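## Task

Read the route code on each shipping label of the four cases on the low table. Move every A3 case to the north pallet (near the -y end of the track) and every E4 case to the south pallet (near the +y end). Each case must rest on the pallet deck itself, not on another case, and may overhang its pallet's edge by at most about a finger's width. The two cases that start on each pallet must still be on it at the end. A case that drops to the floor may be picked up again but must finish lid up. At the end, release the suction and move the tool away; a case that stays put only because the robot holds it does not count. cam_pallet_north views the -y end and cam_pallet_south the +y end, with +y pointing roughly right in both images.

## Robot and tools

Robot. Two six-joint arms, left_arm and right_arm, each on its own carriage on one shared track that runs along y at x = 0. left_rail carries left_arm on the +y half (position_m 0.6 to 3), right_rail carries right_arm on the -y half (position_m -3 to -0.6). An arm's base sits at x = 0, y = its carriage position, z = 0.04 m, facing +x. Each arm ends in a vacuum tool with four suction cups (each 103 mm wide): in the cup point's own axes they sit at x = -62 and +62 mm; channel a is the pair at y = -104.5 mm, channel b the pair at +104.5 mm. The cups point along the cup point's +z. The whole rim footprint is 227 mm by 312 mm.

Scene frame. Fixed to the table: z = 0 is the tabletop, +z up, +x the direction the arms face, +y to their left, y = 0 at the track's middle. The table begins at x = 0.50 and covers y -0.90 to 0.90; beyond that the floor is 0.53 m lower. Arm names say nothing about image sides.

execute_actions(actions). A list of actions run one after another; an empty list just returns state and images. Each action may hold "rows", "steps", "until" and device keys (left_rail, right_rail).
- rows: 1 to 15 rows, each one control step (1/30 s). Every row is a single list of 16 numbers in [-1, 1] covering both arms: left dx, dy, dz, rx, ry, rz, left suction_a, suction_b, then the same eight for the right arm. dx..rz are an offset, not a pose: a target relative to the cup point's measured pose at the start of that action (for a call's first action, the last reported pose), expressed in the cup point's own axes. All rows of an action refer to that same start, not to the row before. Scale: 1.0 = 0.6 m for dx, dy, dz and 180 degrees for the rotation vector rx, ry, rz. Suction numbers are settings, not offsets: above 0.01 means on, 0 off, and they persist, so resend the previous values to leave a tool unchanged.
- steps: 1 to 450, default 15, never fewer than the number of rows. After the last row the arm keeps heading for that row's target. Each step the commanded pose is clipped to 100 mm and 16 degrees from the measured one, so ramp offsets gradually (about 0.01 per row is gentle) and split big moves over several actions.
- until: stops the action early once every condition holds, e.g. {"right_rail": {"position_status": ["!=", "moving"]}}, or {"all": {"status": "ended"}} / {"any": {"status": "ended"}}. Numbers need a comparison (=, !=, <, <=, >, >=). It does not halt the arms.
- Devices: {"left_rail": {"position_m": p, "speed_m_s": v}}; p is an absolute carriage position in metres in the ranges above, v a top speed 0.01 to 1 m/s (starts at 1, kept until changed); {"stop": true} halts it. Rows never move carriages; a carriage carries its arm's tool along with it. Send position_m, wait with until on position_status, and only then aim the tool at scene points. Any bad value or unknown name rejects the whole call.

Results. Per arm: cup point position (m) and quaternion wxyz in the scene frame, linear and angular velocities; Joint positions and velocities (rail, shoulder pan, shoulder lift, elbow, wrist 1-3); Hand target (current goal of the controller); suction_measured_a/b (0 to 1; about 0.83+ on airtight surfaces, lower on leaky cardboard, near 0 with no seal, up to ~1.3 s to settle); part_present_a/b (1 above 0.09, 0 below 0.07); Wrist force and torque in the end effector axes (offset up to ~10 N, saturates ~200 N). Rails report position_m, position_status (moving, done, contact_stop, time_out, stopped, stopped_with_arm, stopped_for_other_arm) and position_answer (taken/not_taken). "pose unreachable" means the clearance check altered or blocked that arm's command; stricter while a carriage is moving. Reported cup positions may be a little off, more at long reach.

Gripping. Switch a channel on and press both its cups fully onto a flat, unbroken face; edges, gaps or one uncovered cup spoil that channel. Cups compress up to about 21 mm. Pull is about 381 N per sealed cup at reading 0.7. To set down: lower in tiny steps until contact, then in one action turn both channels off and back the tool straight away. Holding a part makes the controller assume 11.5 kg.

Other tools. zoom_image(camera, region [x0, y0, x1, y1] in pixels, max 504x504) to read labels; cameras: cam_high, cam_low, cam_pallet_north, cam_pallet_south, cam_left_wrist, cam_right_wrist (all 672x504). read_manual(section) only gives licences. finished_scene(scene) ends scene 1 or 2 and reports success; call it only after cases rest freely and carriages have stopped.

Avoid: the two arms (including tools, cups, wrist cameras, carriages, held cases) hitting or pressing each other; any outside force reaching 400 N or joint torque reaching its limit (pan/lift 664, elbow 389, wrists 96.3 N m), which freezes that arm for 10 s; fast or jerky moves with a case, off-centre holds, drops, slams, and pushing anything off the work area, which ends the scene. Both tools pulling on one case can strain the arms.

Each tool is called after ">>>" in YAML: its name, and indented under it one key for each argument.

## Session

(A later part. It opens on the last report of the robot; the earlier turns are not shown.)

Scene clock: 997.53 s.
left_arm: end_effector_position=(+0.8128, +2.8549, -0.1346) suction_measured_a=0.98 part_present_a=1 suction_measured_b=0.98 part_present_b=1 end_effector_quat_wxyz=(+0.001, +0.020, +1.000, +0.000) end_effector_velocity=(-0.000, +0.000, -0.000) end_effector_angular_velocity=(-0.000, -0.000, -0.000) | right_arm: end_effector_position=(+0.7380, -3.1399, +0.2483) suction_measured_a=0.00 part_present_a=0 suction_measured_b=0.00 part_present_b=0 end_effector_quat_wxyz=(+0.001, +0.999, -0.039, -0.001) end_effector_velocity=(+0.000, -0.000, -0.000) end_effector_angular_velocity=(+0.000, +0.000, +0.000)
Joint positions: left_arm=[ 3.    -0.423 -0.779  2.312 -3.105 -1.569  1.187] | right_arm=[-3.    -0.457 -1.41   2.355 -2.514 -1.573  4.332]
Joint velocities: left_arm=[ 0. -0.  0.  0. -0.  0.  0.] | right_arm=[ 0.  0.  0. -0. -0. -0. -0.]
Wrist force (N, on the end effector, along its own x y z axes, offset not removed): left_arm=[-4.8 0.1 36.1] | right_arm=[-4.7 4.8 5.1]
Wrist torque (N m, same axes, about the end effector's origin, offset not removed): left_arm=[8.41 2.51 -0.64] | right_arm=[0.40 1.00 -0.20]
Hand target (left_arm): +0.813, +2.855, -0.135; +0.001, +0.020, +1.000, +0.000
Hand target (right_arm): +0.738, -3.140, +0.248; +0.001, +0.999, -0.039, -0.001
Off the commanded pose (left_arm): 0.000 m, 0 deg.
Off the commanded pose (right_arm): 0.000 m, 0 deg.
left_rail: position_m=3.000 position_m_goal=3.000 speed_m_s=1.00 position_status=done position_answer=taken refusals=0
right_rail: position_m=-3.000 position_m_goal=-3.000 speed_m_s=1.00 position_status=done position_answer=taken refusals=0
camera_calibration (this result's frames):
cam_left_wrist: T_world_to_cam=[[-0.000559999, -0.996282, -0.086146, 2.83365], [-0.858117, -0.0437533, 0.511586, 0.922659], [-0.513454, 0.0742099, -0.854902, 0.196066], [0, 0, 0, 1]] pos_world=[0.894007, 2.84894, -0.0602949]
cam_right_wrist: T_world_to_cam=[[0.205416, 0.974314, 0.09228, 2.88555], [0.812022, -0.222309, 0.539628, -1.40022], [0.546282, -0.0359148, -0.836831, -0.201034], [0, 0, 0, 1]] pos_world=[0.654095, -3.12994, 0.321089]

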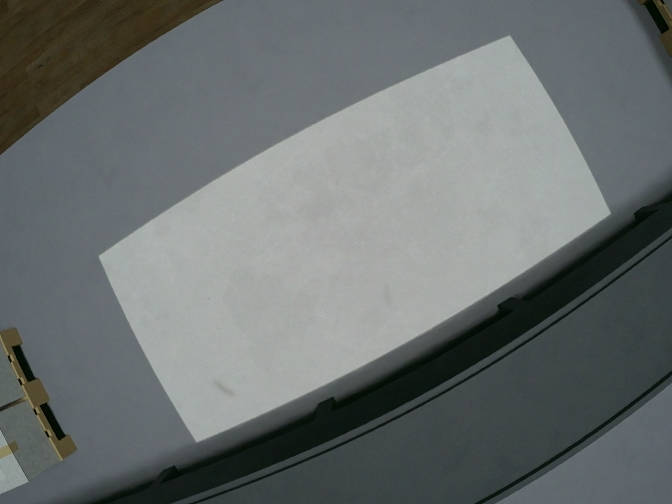

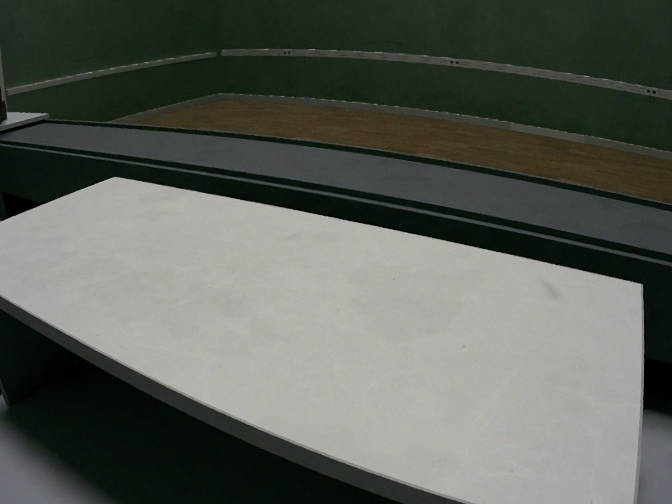

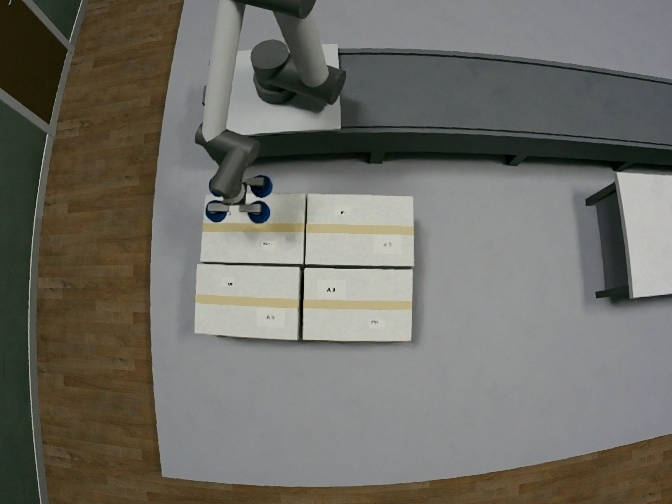

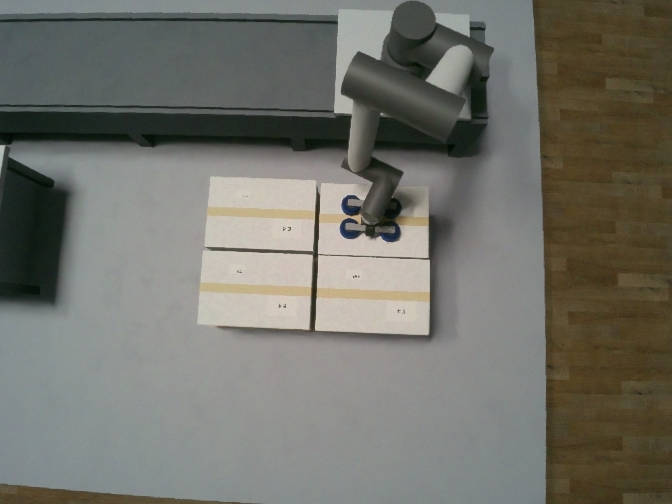

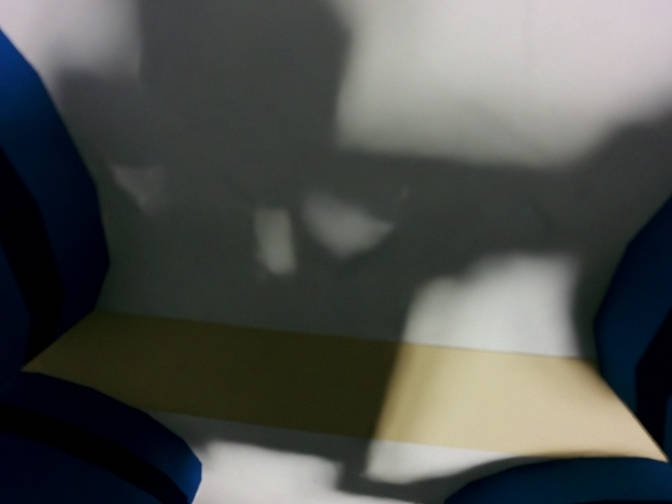

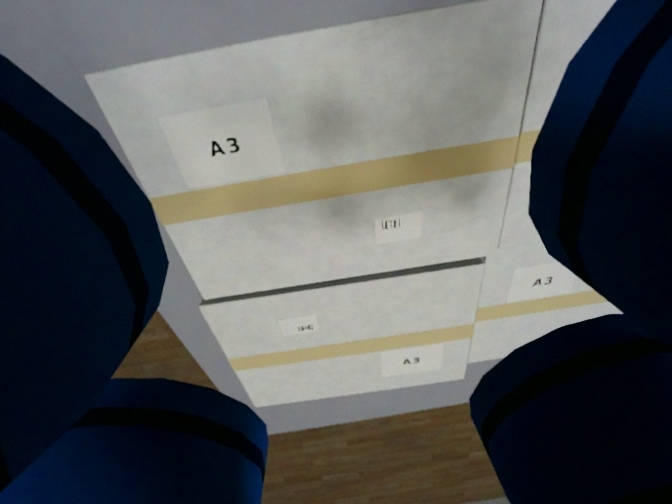

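>>> execute_actions:
  actions:
    - {"rows":[[0,0,0.0013,0,0,0,1,1,0,0,0,0,0,0,0,0],[0,0,0.0026,0,0,0,1,1,0,0,0,0,0,0,0,0],[0,0,0.004,0,0,0,1,1,0,0,0,0,0,0,0,0]],"steps":3}

Scene clock: 999.57 s.
left_arm: end_effector_position=(+0.8128, +2.8549, -0.1349) suction_measured_a=0.98 part_present_a=1 suction_measured_b=0.98 part_present_b=1 end_effector_quat_wxyz=(+0.001, +0.020, +1.000, +0.000) end_effector_velocity=(+0.000, -0.000, -0.009) end_effector_angular_velocity=(-0.000, -0.000, -0.000) | right_arm: end_effector_position=(+0.7380, -3.1399, +0.2483) suction_measured_a=0.00 part_present_a=0 suction_measured_b=0.00 part_present_b=0 end_effector_quat_wxyz=(+0.001, +0.999, -0.039, -0.001) end_effector_velocity=(-0.000, +0.000, -0.000) end_effector_angular_velocity=(+0.000, +0.000, -0.000)
Joint positions: left_arm=[ 3.    -0.423 -0.778  2.312 -3.106 -1.569  1.187] | right_arm=[-3.    -0.457 -1.41   2.355 -2.514 -1.573  4.332]
Joint velocities: left_arm=[ 0.    -0.     0.014 -0.002 -0.012 -0.    -0.   ] | right_arm=[ 0.  0.  0. -0.  0.  0.  0.]
Wrist force (N, on the end effector, along its own x y z axes, offset not removed): left_arm=[-5.1 -5.4 31.6] | right_arm=[-6.5 2.8 7.1]
Wrist torque (N m, same axes, about the end effector's origin, offset not removed): left_arm=[7.40 2.48 -0.67] | right_arm=[0.08 1.25 -0.17]
Hand target (left_arm): +0.813, +2.855, -0.137; +0.001, +0.020, +1.000, +0.000
Hand target (right_arm): +0.738, -3.140, +0.248; +0.001, +0.999, -0.039, -0.001
Off the commanded pose (left_arm): 0.002 m, 0 deg.
Off the commanded pose (right_arm): 0.000 m, 0 deg.
left_rail: position_m=3.000 position_m_goal=3.000 speed_m_s=1.00 position_status=done position_answer=taken refusals=0
right_rail: position_m=-3.000 position_m_goal=-3.000 speed_m_s=1.00 position_status=done position_answer=taken refusals=0
camera_calibration (this result's frames):
cam_left_wrist: T_world_to_cam=[[-0.000557724, -0.996283, -0.0861339, 2.83362], [-0.858131, -0.0437469, 0.511563, 0.922834], [-0.51343, 0.0741995, -0.854917, 0.195789], [0, 0, 0, 1]] pos_world=[0.894017, 2.84893, -0.0606343]
cam_right_wrist: T_world_to_cam=[[0.205416, 0.974314, 0.0922803, 2.88555], [0.812022, -0.22231, 0.539628, -1.40022], [0.546282, -0.0359146, -0.836831, -0.201034], [0, 0, 0, 1]] pos_world=[0.654095, -3.12994, 0.321089]

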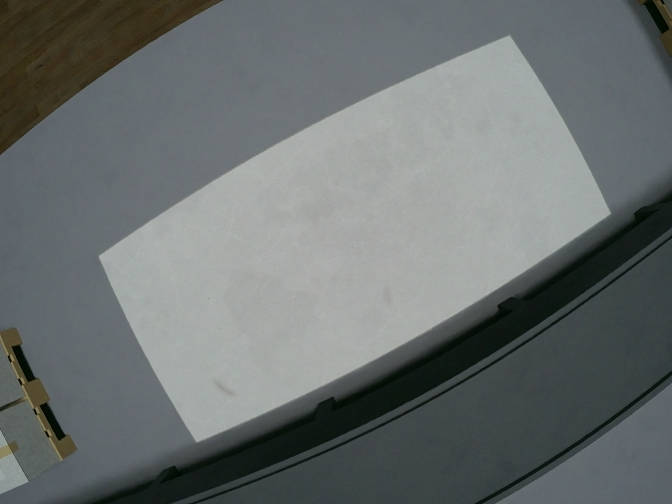

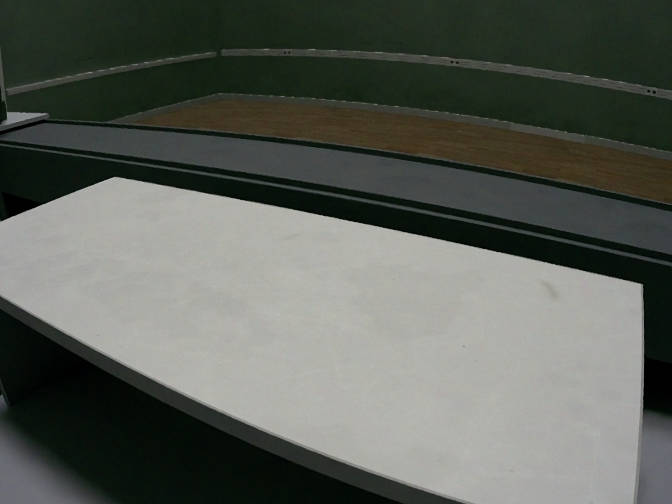

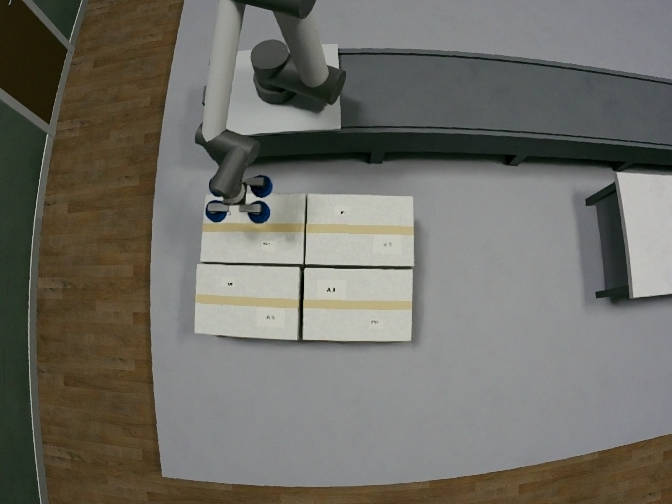

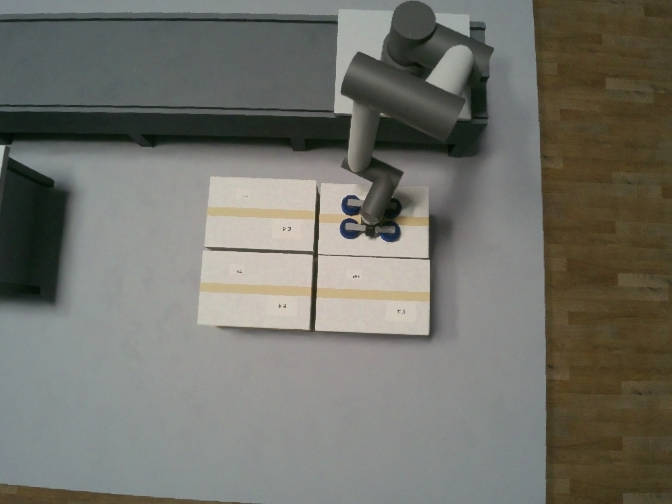

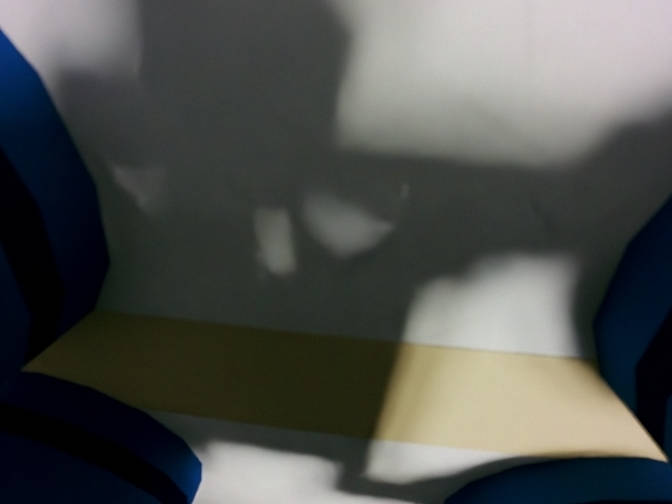

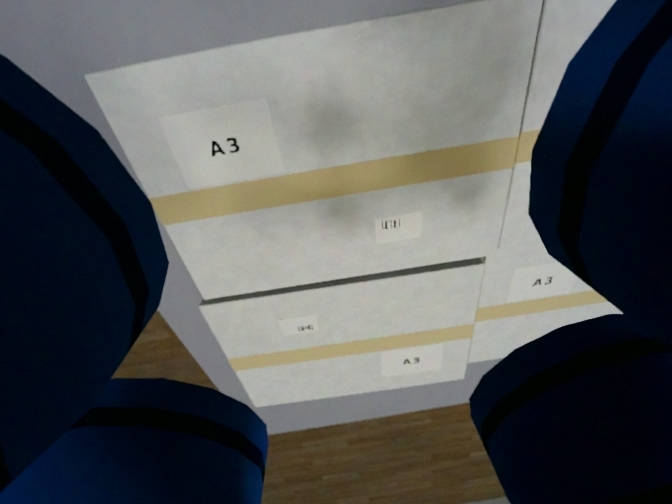

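>>> execute_actions:
  actions: []

Scene clock: 1005.53 s.
left_arm: end_effector_position=(+0.8128, +2.8550, -0.1370) suction_measured_a=0.98 part_present_a=1 suction_measured_b=0.98 part_present_b=1 end_effector_quat_wxyz=(+0.001, +0.020, +1.000, +0.000) end_effector_velocity=(-0.000, +0.000, -0.000) end_effector_angular_velocity=(+0.000, +0.000, +0.000) | right_arm: end_effector_position=(+0.7380, -3.1399, +0.2483) suction_measured_a=0.00 part_present_a=0 suction_measured_b=0.00 part_present_b=0 end_effector_quat_wxyz=(+0.001, +0.999, -0.039, -0.001) end_effector_velocity=(+0.000, +0.000, -0.000) end_effector_angular_velocity=(+0.000, +0.000, -0.000)
Joint positions: left_arm=[ 3.    -0.423 -0.775  2.311 -3.108 -1.569  1.187] | right_arm=[-3.    -0.457 -1.41   2.355 -2.514 -1.573  4.332]
Joint velocities: left_arm=[ 0. -0.  0.  0.  0. -0. -0.] | right_arm=[ 0.  0.  0. -0.  0.  0.  0.]
Wrist force (N, on the end effector, along its own x y z axes, offset not removed): left_arm=[47.4 36.4 -84.6] | right_arm=[-4.7 3.9 5.0]
Wrist torque (N m, same axes, about the end effector's origin, offset not removed): left_arm=[24.88 -7.94 2.55] | right_arm=[0.21 1.10 -0.16]
Hand target (left_arm): +0.813, +2.855, -0.137; +0.001, +0.020, +1.000, +0.000
Hand target (right_arm): +0.738, -3.140, +0.248; +0.001, +0.999, -0.039, -0.001
Off the commanded pose (left_arm): 0.000 m, 0 deg.
Off the commanded pose (right_arm): 0.000 m, 0 deg.
left_rail: position_m=3.000 position_m_goal=3.000 speed_m_s=1.00 position_status=done position_answer=taken refusals=0
right_rail: position_m=-3.000 position_m_goal=-3.000 speed_m_s=1.00 position_status=done position_answer=taken refusals=0
camera_calibration (this result's frames):
cam_left_wrist: T_world_to_cam=[[-0.00055119, -0.996282, -0.0861513, 2.83344], [-0.858111, -0.0437644, 0.511596, 0.923913], [-0.513464, 0.0742093, -0.854896, 0.194032], [0, 0, 0, 1]] pos_world=[0.894009, 2.84894, -0.0626885]
cam_right_wrist: T_world_to_cam=[[0.205416, 0.974314, 0.0922803, 2.88555], [0.812022, -0.22231, 0.539628, -1.40022], [0.546282, -0.0359146, -0.836831, -0.201033], [0, 0, 0, 1]] pos_world=[0.654095, -3.12994, 0.321089]

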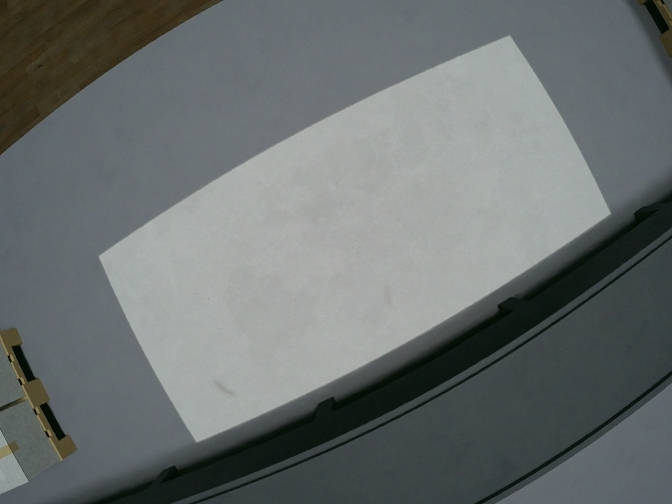

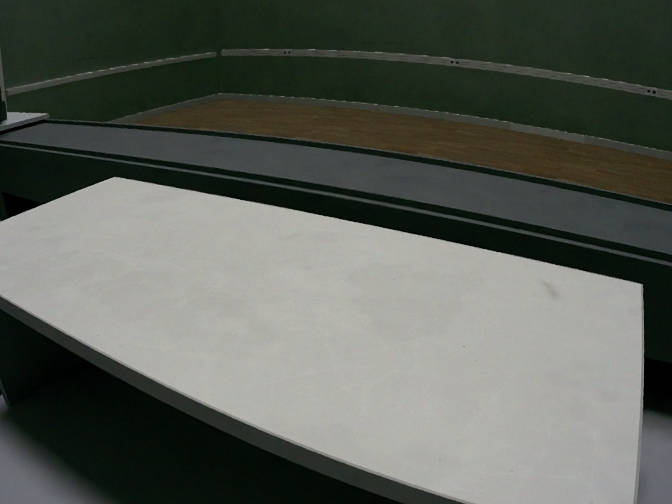

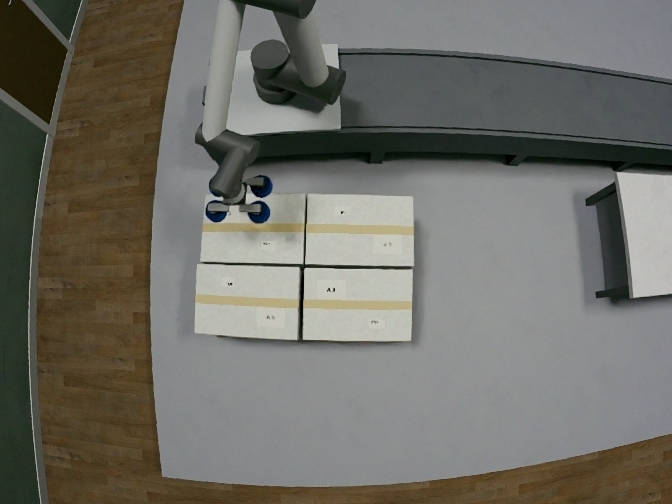

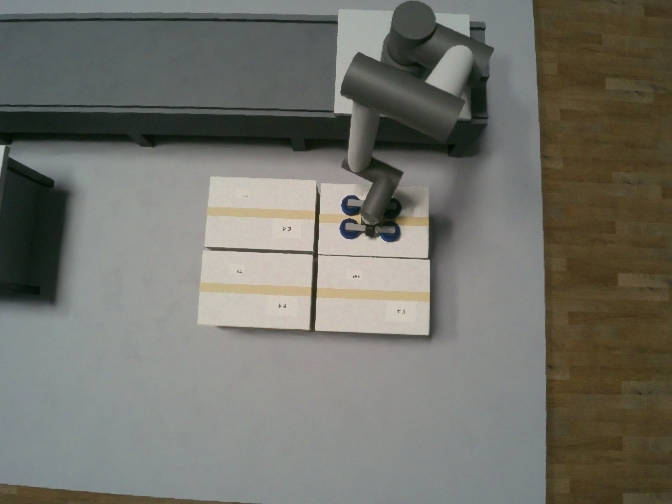

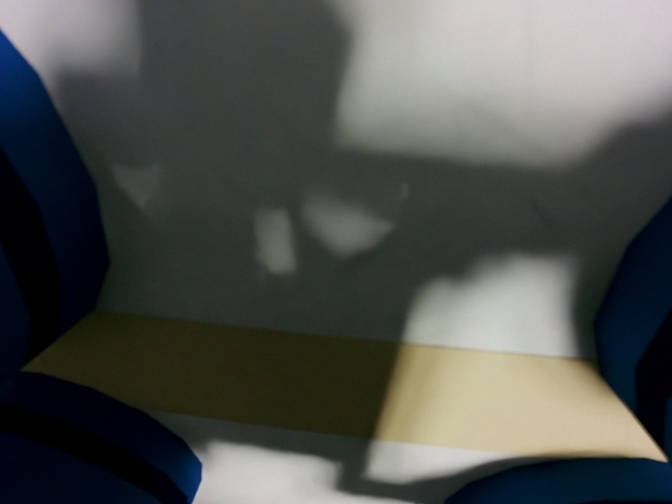

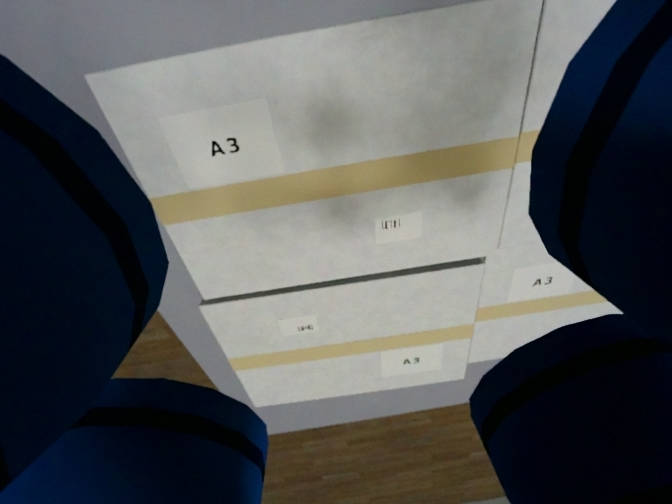

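>>> zoom_image:
  camera: "cam_pallet_south"
  region: [180, 150, 460, 350]

>>> zoom_image:
  camera: "cam_high"
  region: [0, 300, 200, 504]

Region (180, 150, 460, 350) of cam_pallet_south's 672x504 image, scaled by 1.800, with more detail than that image has; it fills the top 360 rows of this view, and the rest is white.

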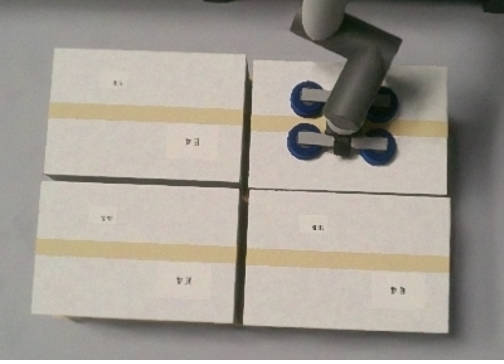

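Region (0, 300, 200, 504) of cam_high's 672x504 image, scaled by 2.471, with more detail than that image has; it fills the left 494 columns of this view, and the rest is white.

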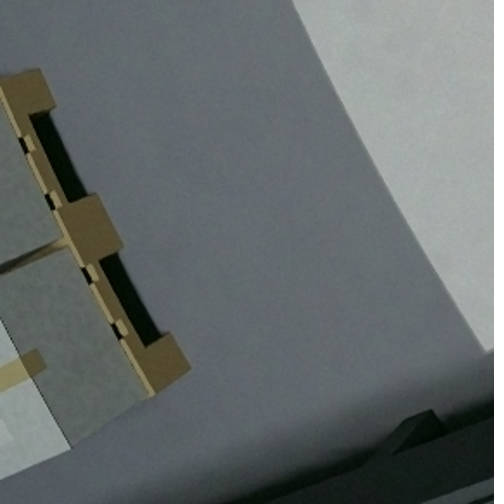

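>>> execute_actions:
  actions:
    - {"rows": [ [0,0,-0.002,0,0,0,0,0, 0,0,0,0,0,0,0,0], [0,0,-0.005,0,0,0,0,0, 0,0,0,0,0,0,0,0], [0,0,-0.009,0,0,0,0,0, 0,0,0,0,0,0,0,0], [0,0,-0.014,0,0,0,0,0, 0,0,0,0,0,0,0,0], [0,0,-0.020,0,0,0,0,0, 0,0,0,0,0,0,0,0], [0,0,-0.027,0,0,0,0,0, 0,0,0,0,0,0,0,0], [0,0,-0.035,0,0,0,0,0, 0,0,0,0,0,0,0,0], [0,0,-0.044,0,0,0,0,0, 0,0,0,0,0,0,0,0], [0,0,-0.054,0,0,0,0,0, 0,0,0,0,0,0,0,0], [0,0,-0.065,0,0,0,0,0, 0,0,0,0,0,0,0,0], [0,0,-0.077,0,0,0,0,0, 0,0,0,0,0,0,0,0], [0,0,-0.090,0,0,0,0,0, 0,0,0,0,0,0,0,0], [0,0,-0.104,0,0,0,0,0, 0,0,0,0,0,0,0,0], [0,0,-0.119,0,0,0,0,0, 0,0,0,0,0,0,0,0], [0,0,-0.5,0,0,0,0,0, 0,0,0,0,0,0,0,0] ], "steps": 27}

Scene clock: 1016.50 s.
left_arm: end_effector_position=(+0.8143, +2.8552, +0.0783) suction_measured_a=0.00 part_present_a=0 suction_measured_b=0.00 part_present_b=0 end_effector_quat_wxyz=(+0.006, +0.020, +1.000, -0.002) end_effector_velocity=(+0.007, -0.003, +0.450) end_effector_angular_velocity=(-0.012, -0.026, +0.000) | right_arm: end_effector_position=(+0.7380, -3.1399, +0.2483) suction_measured_a=0.00 part_present_a=0 suction_measured_b=0.00 part_present_b=0 end_effector_quat_wxyz=(+0.001, +0.999, -0.039, -0.001) end_effector_velocity=(+0.000, -0.000, -0.000) end_effector_angular_velocity=(+0.000, +0.000, +0.000)
Joint positions: left_arm=[ 3.    -0.422 -1.108  2.322 -2.799 -1.569  1.188] | right_arm=[-3.    -0.457 -1.41   2.355 -2.514 -1.573  4.332]
Joint velocities: left_arm=[ 0.     0.    -0.664 -0.085  0.72   0.     0.   ] | right_arm=[ 0. -0.  0. -0.  0. -0. -0.]
Wrist force (N, on the end effector, along its own x y z axes, offset not removed): left_arm=[-3.2 -6.8 -0.5] | right_arm=[-4.7 1.6 7.1]
Wrist torque (N m, same axes, about the end effector's origin, offset not removed): left_arm=[-0.86 0.71 -0.67] | right_arm=[-0.05 1.01 -0.22]
Hand target (left_arm): +0.811, +2.856, +0.155; +0.007, +0.020, +1.000, -0.002
Hand target (right_arm): +0.738, -3.140, +0.248; +0.001, +0.999, -0.039, -0.001
Off the commanded pose (left_arm): 0.085 m, 1 deg; position clipped at the last step of the last action.
Off the commanded pose (right_arm): 0.000 m, 0 deg.
left_rail: position_m=3.000 position_m_goal=3.000 speed_m_s=1.00 position_status=done position_answer=taken refusals=0
right_rail: position_m=-3.000 position_m_goal=-3.000 speed_m_s=1.00 position_status=done position_answer=taken refusals=0
camera_calibration (this result's frames):
cam_left_wrist: T_world_to_cam=[[0.000369567, -0.996657, -0.081703, 2.85223], [-0.863665, -0.0415018, 0.502355, 0.813828], [-0.504066, 0.0703784, -0.860793, 0.382535], [0, 0, 0, 1]] pos_world=[0.894644, 2.84954, 0.153489]
cam_right_wrist: T_world_to_cam=[[0.205416, 0.974314, 0.09228, 2.88555], [0.812022, -0.222309, 0.539628, -1.40022], [0.546282, -0.0359149, -0.836831, -0.201035], [0, 0, 0, 1]] pos_world=[0.654095, -3.12994, 0.321089]

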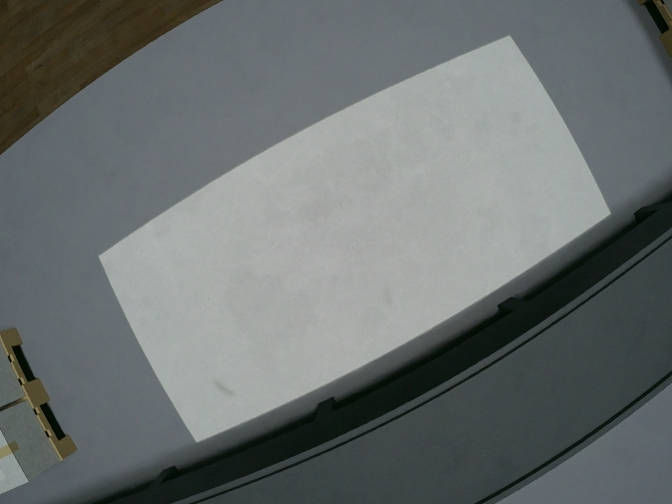

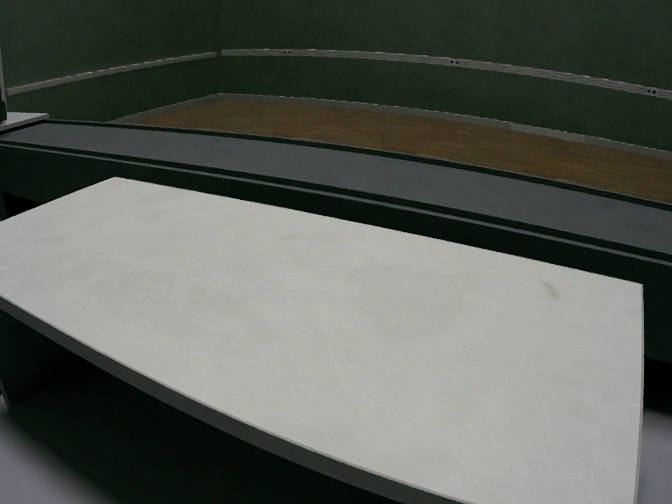

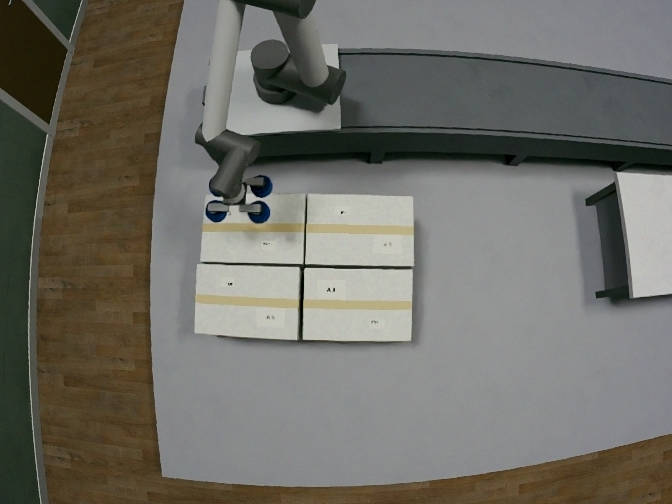

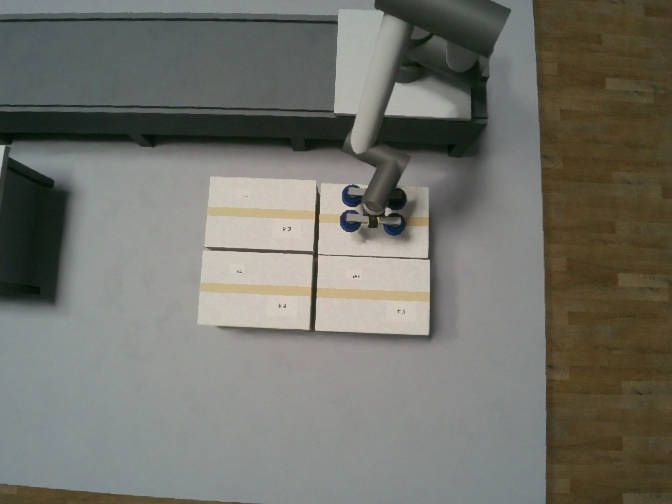

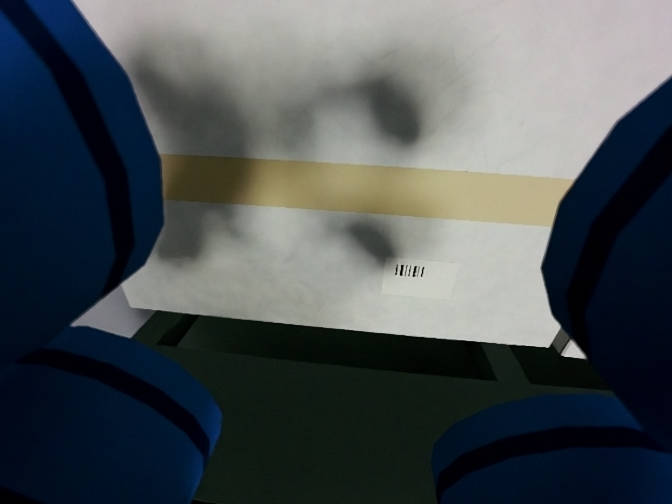

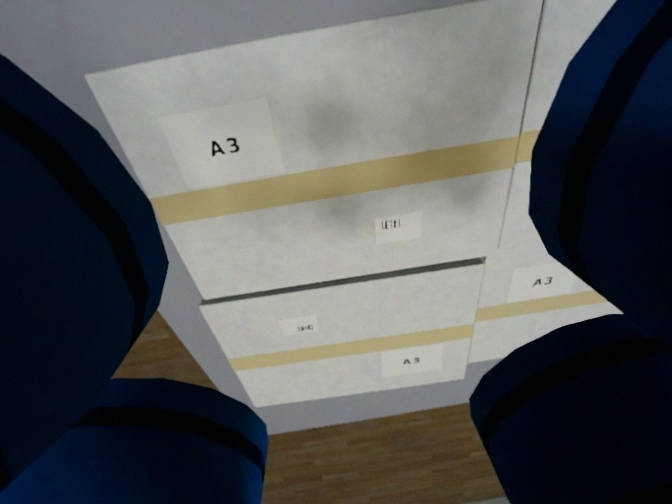

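>>> zoom_image:
  camera: "cam_pallet_south"
  region: [300, 165, 450, 275]

>>> zoom_image:
  camera: "cam_left_wrist"
  region: [100, 0, 604, 378]

Region (300, 165, 450, 275) of cam_pallet_south's 672x504 image, scaled by 3.360, with more detail than that image has; it fills the top 370 rows of this view, and the rest is white.

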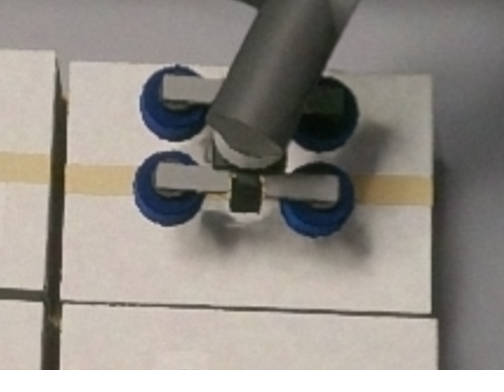

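Region (100, 0, 604, 378) of cam_left_wrist's 672x504 image, scaled by 1.000; it fills the top 378 rows of this view, and the rest is white.

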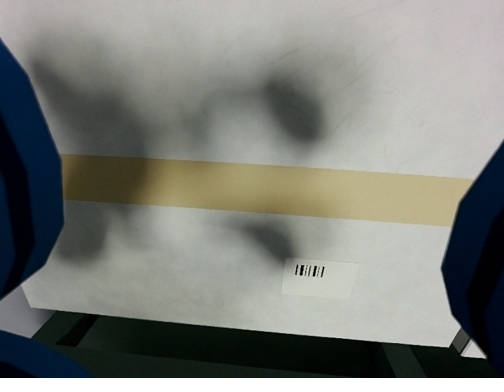

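>>> execute_actions:
  actions:
    - {"rows": [[0,0,-0.2,0,0,0,0,0, 0,0,0,0,0,0,0,0]], "steps": 12}

Scene clock: 1025.63 s.
left_arm: end_effector_position=(+0.8127, +2.8557, +0.1952) suction_measured_a=0.00 part_present_a=0 suction_measured_b=0.00 part_present_b=0 end_effector_quat_wxyz=(+0.007, +0.020, +1.000, -0.002) end_effector_velocity=(-0.001, +0.000, +0.025) end_effector_angular_velocity=(+0.003, +0.006, +0.000) | right_arm: end_effector_position=(+0.7380, -3.1399, +0.2483) suction_measured_a=0.00 part_present_a=0 suction_measured_b=0.00 part_present_b=0 end_effector_quat_wxyz=(+0.001, +0.999, -0.039, -0.001) end_effector_velocity=(-0.000, +0.000, +0.000) end_effector_angular_velocity=(-0.000, -0.000, -0.000)
Joint positions: left_arm=[ 3.    -0.422 -1.273  2.288 -2.6   -1.569  1.188] | right_arm=[-3.    -0.457 -1.41   2.355 -2.514 -1.573  4.332]
Joint velocities: left_arm=[ 0.     0.    -0.033 -0.013  0.053 -0.    -0.   ] | right_arm=[ 0.  0. -0.  0.  0. -0.  0.]
Wrist force (N, on the end effector, along its own x y z axes, offset not removed): left_arm=[-2.1 -1.1 4.7] | right_arm=[-7.0 1.3 5.0]
Wrist torque (N m, same axes, about the end effector's origin, offset not removed): left_arm=[-0.12 0.62 -0.92] | right_arm=[-0.08 1.38 -0.16]
Hand target (left_arm): +0.813, +2.856, +0.198; +0.006, +0.020, +1.000, -0.002
Hand target (right_arm): +0.738, -3.140, +0.248; +0.001, +0.999, -0.039, -0.001
Off the commanded pose (left_arm): 0.003 m, 0 deg.
Off the commanded pose (right_arm): 0.000 m, 0 deg.
left_rail: position_m=3.000 position_m_goal=3.000 speed_m_s=1.00 position_status=done position_answer=taken refusals=0
right_rail: position_m=-3.000 position_m_goal=-3.000 speed_m_s=1.00 position_status=done position_answer=taken refusals=0
camera_calibration (this result's frames):
cam_left_wrist: T_world_to_cam=[[0.000410211, -0.996688, -0.0813249, 2.86224], [-0.864088, -0.0412874, 0.501644, 0.753666], [-0.50334, 0.0700661, -0.861243, 0.482806], [0, 0, 0, 1]] pos_world=[0.893075, 2.85004, 0.270512]
cam_right_wrist: T_world_to_cam=[[0.205416, 0.974314, 0.0922802, 2.88555], [0.812022, -0.22231, 0.539628, -1.40022], [0.546282, -0.0359146, -0.836831, -0.201034], [0, 0, 0, 1]] pos_world=[0.654095, -3.12994, 0.321089]

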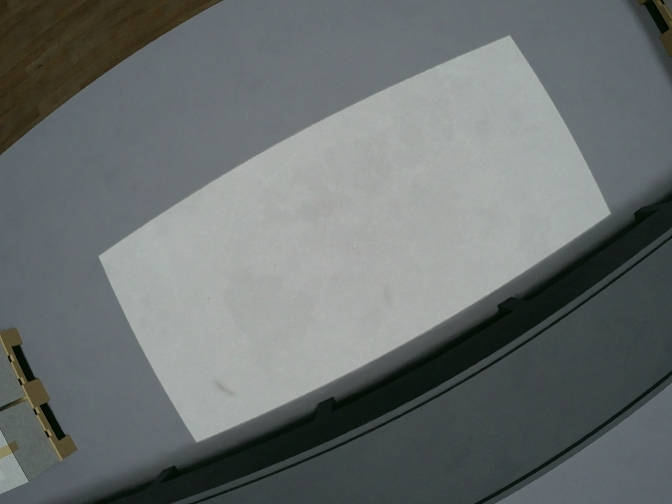

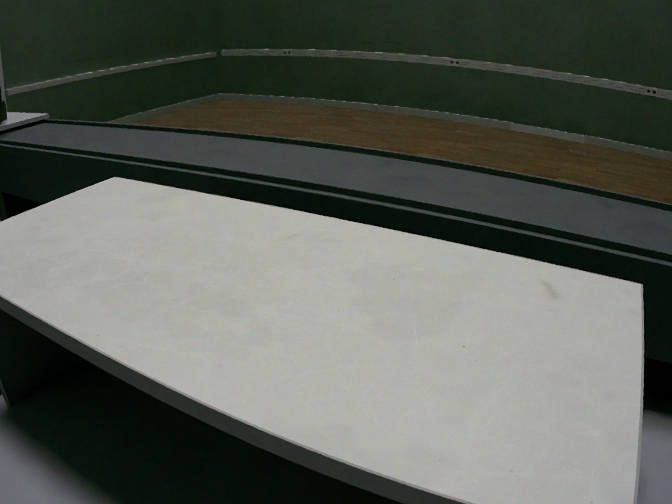

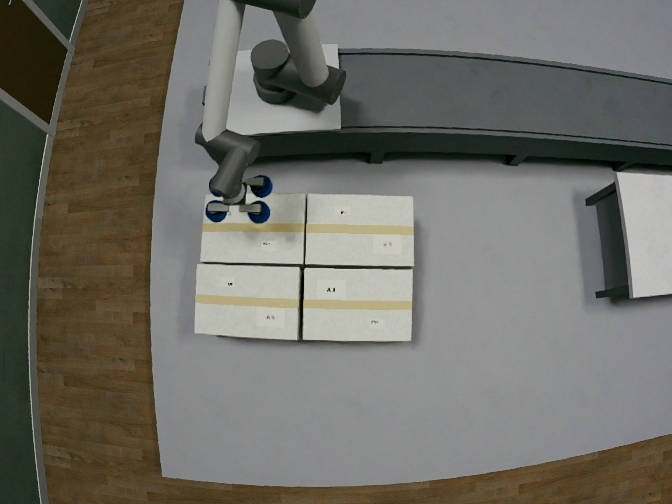

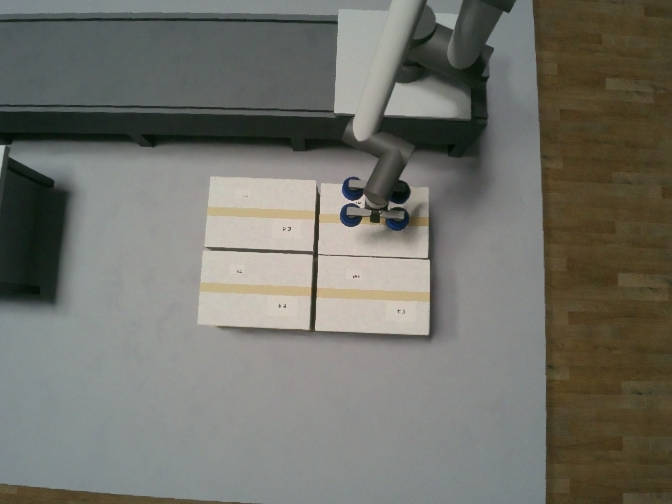

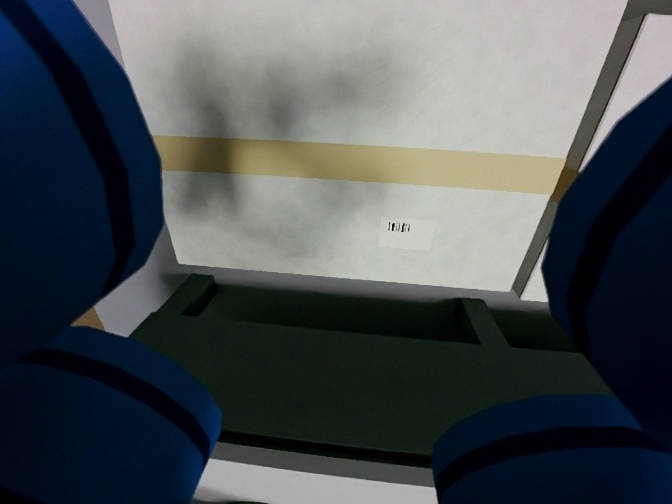

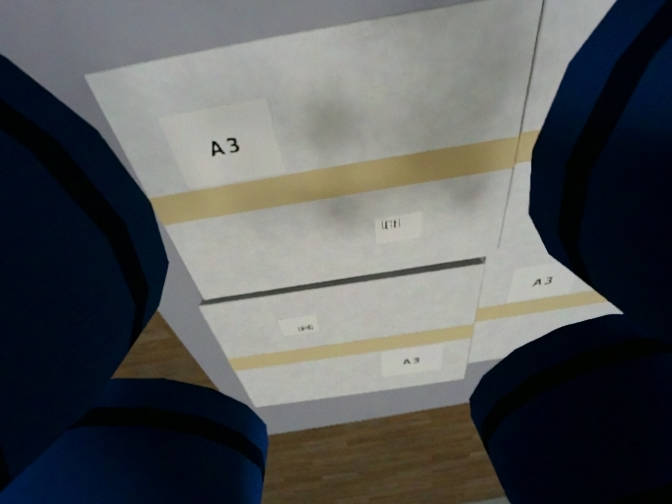

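>>> zoom_image:
  camera: "cam_pallet_south"
  region: [300, 165, 450, 275]

>>> zoom_image:
  camera: "cam_left_wrist"
  region: [100, 0, 604, 300]

Region (300, 165, 450, 275) of cam_pallet_south's 672x504 image, scaled by 3.360, with more detail than that image has; it fills the top 370 rows of this view, and the rest is white.

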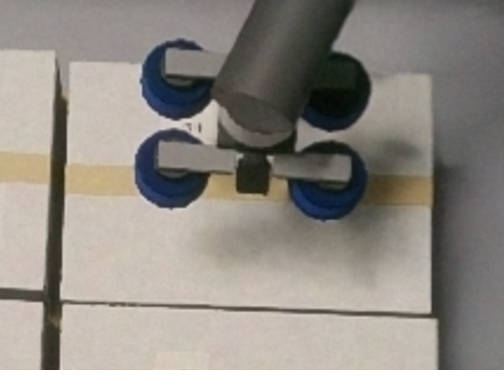

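Region (100, 0, 604, 300) of cam_left_wrist's 672x504 image, scaled by 1.000; it fills the top 300 rows of this view, and the rest is white.

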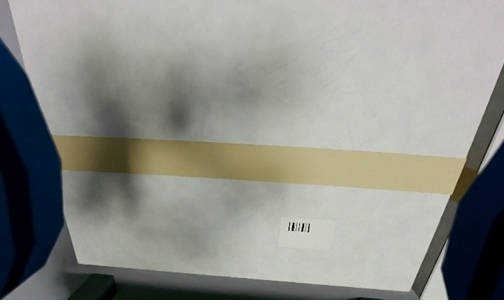

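>>> execute_actions:
  actions:
    - {"rows": [[0,0,-0.03,0,0,0,0,0, 0,0,0,0,0,0,0,0],[0,0,-0.07,0,0,0,0,0, 0,0,0,0,0,0,0,0],[0,0,-0.12,0,0,0,0,0, 0,0,0,0,0,0,0,0]], "steps": 3}

Scene clock: 1052.40 s.
left_arm: end_effector_position=(+0.8129, +2.8555, +0.2054) suction_measured_a=0.00 part_present_a=0 suction_measured_b=0.00 part_present_b=0 end_effector_quat_wxyz=(+0.007, +0.020, +1.000, -0.002) end_effector_velocity=(+0.010, -0.004, +0.201) end_effector_angular_velocity=(-0.013, -0.029, +0.000) | right_arm: end_effector_position=(+0.7380, -3.1399, +0.2483) suction_measured_a=0.00 part_present_a=0 suction_measured_b=0.00 part_present_b=0 end_effector_quat_wxyz=(+0.001, +0.999, -0.039, -0.001) end_effector_velocity=(-0.000, -0.000, +0.000) end_effector_angular_velocity=(-0.000, -0.000, +0.000)
Joint positions: left_arm=[ 3.    -0.422 -1.286  2.284 -2.582 -1.569  1.188] | right_arm=[-3.    -0.457 -1.41   2.355 -2.514 -1.573  4.332]
Joint velocities: left_arm=[ 0.     0.    -0.251 -0.091  0.31   0.    -0.   ] | right_arm=[ 0. -0. -0.  0.  0. -0. -0.]
Wrist force (N, on the end effector, along its own x y z axes, offset not removed): left_arm=[-3.4 -0.5 9.3] | right_arm=[-3.6 1.9 7.0]
Wrist torque (N m, same axes, about the end effector's origin, offset not removed): left_arm=[0.14 0.67 -0.80] | right_arm=[-0.14 0.84 -0.25]
Hand target (left_arm): +0.811, +2.857, +0.264; +0.009, +0.020, +1.000, -0.003
Hand target (right_arm): +0.738, -3.140, +0.248; +0.001, +0.999, -0.039, -0.001
Off the commanded pose (left_arm): 0.062 m, 0 deg.
Off the commanded pose (right_arm): 0.000 m, 0 deg.
left_rail: position_m=3.000 position_m_goal=3.000 speed_m_s=1.00 position_status=done position_answer=taken refusals=0
right_rail: position_m=-3.000 position_m_goal=-3.000 speed_m_s=1.00 position_status=done position_answer=taken refusals=0
camera_calibration (this result's frames):
cam_left_wrist: T_world_to_cam=[[0.000432606, -0.996688, -0.0813133, 2.86289], [-0.864099, -0.0412993, 0.501625, 0.74879], [-0.503322, 0.0700457, -0.861255, 0.491679], [0, 0, 0, 1]] pos_world=[0.893263, 2.8499, 0.28064]
cam_right_wrist: T_world_to_cam=[[0.205416, 0.974314, 0.09228, 2.88555], [0.812022, -0.222309, 0.539628, -1.40022], [0.546282, -0.0359148, -0.836831, -0.201034], [0, 0, 0, 1]] pos_world=[0.654095, -3.12994, 0.321089]

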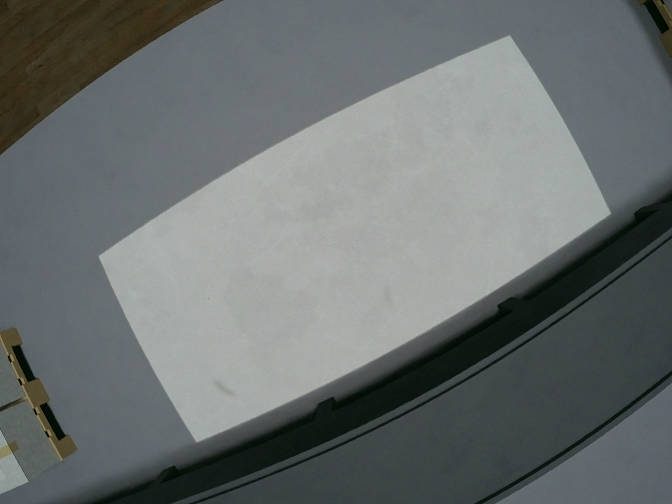

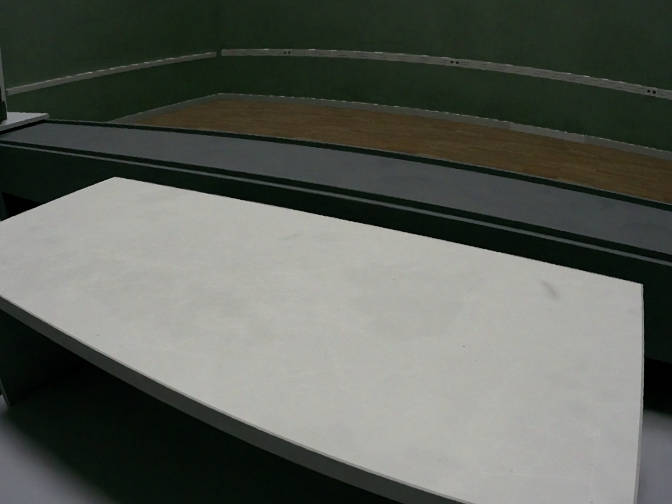

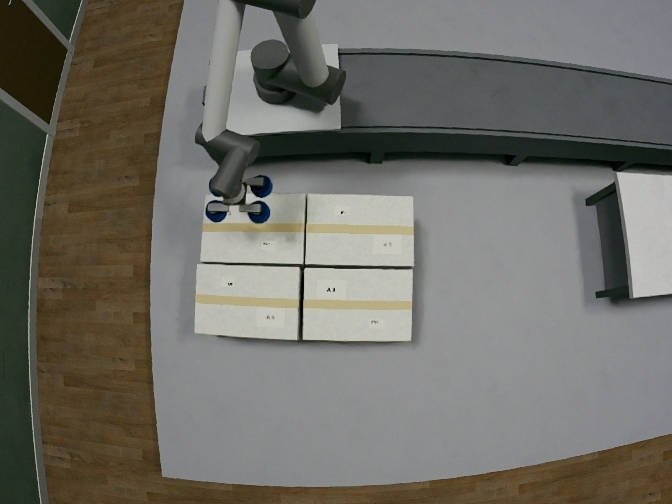

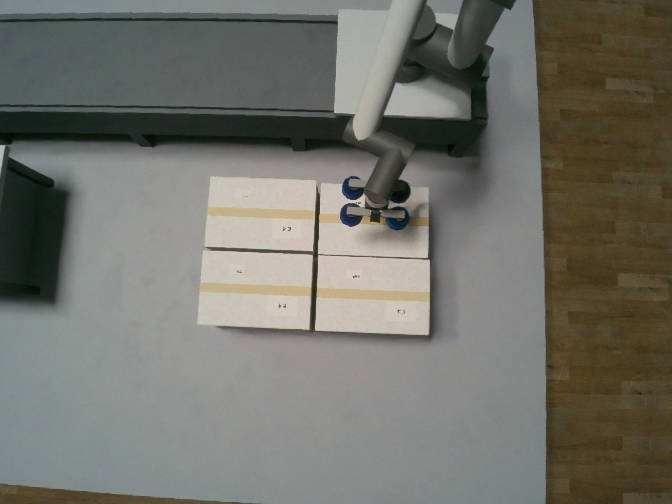

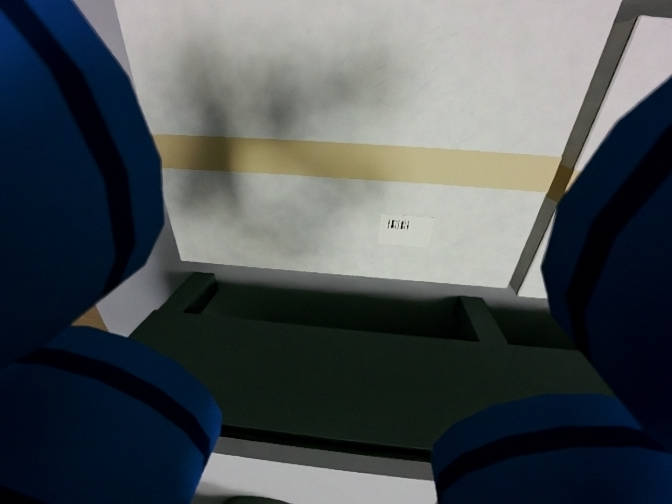

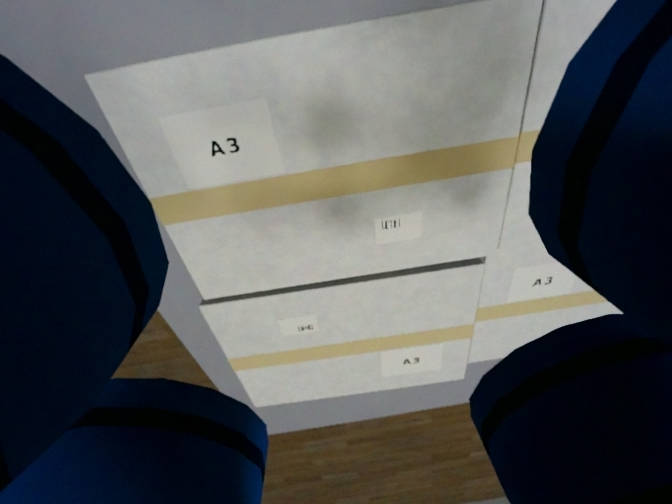

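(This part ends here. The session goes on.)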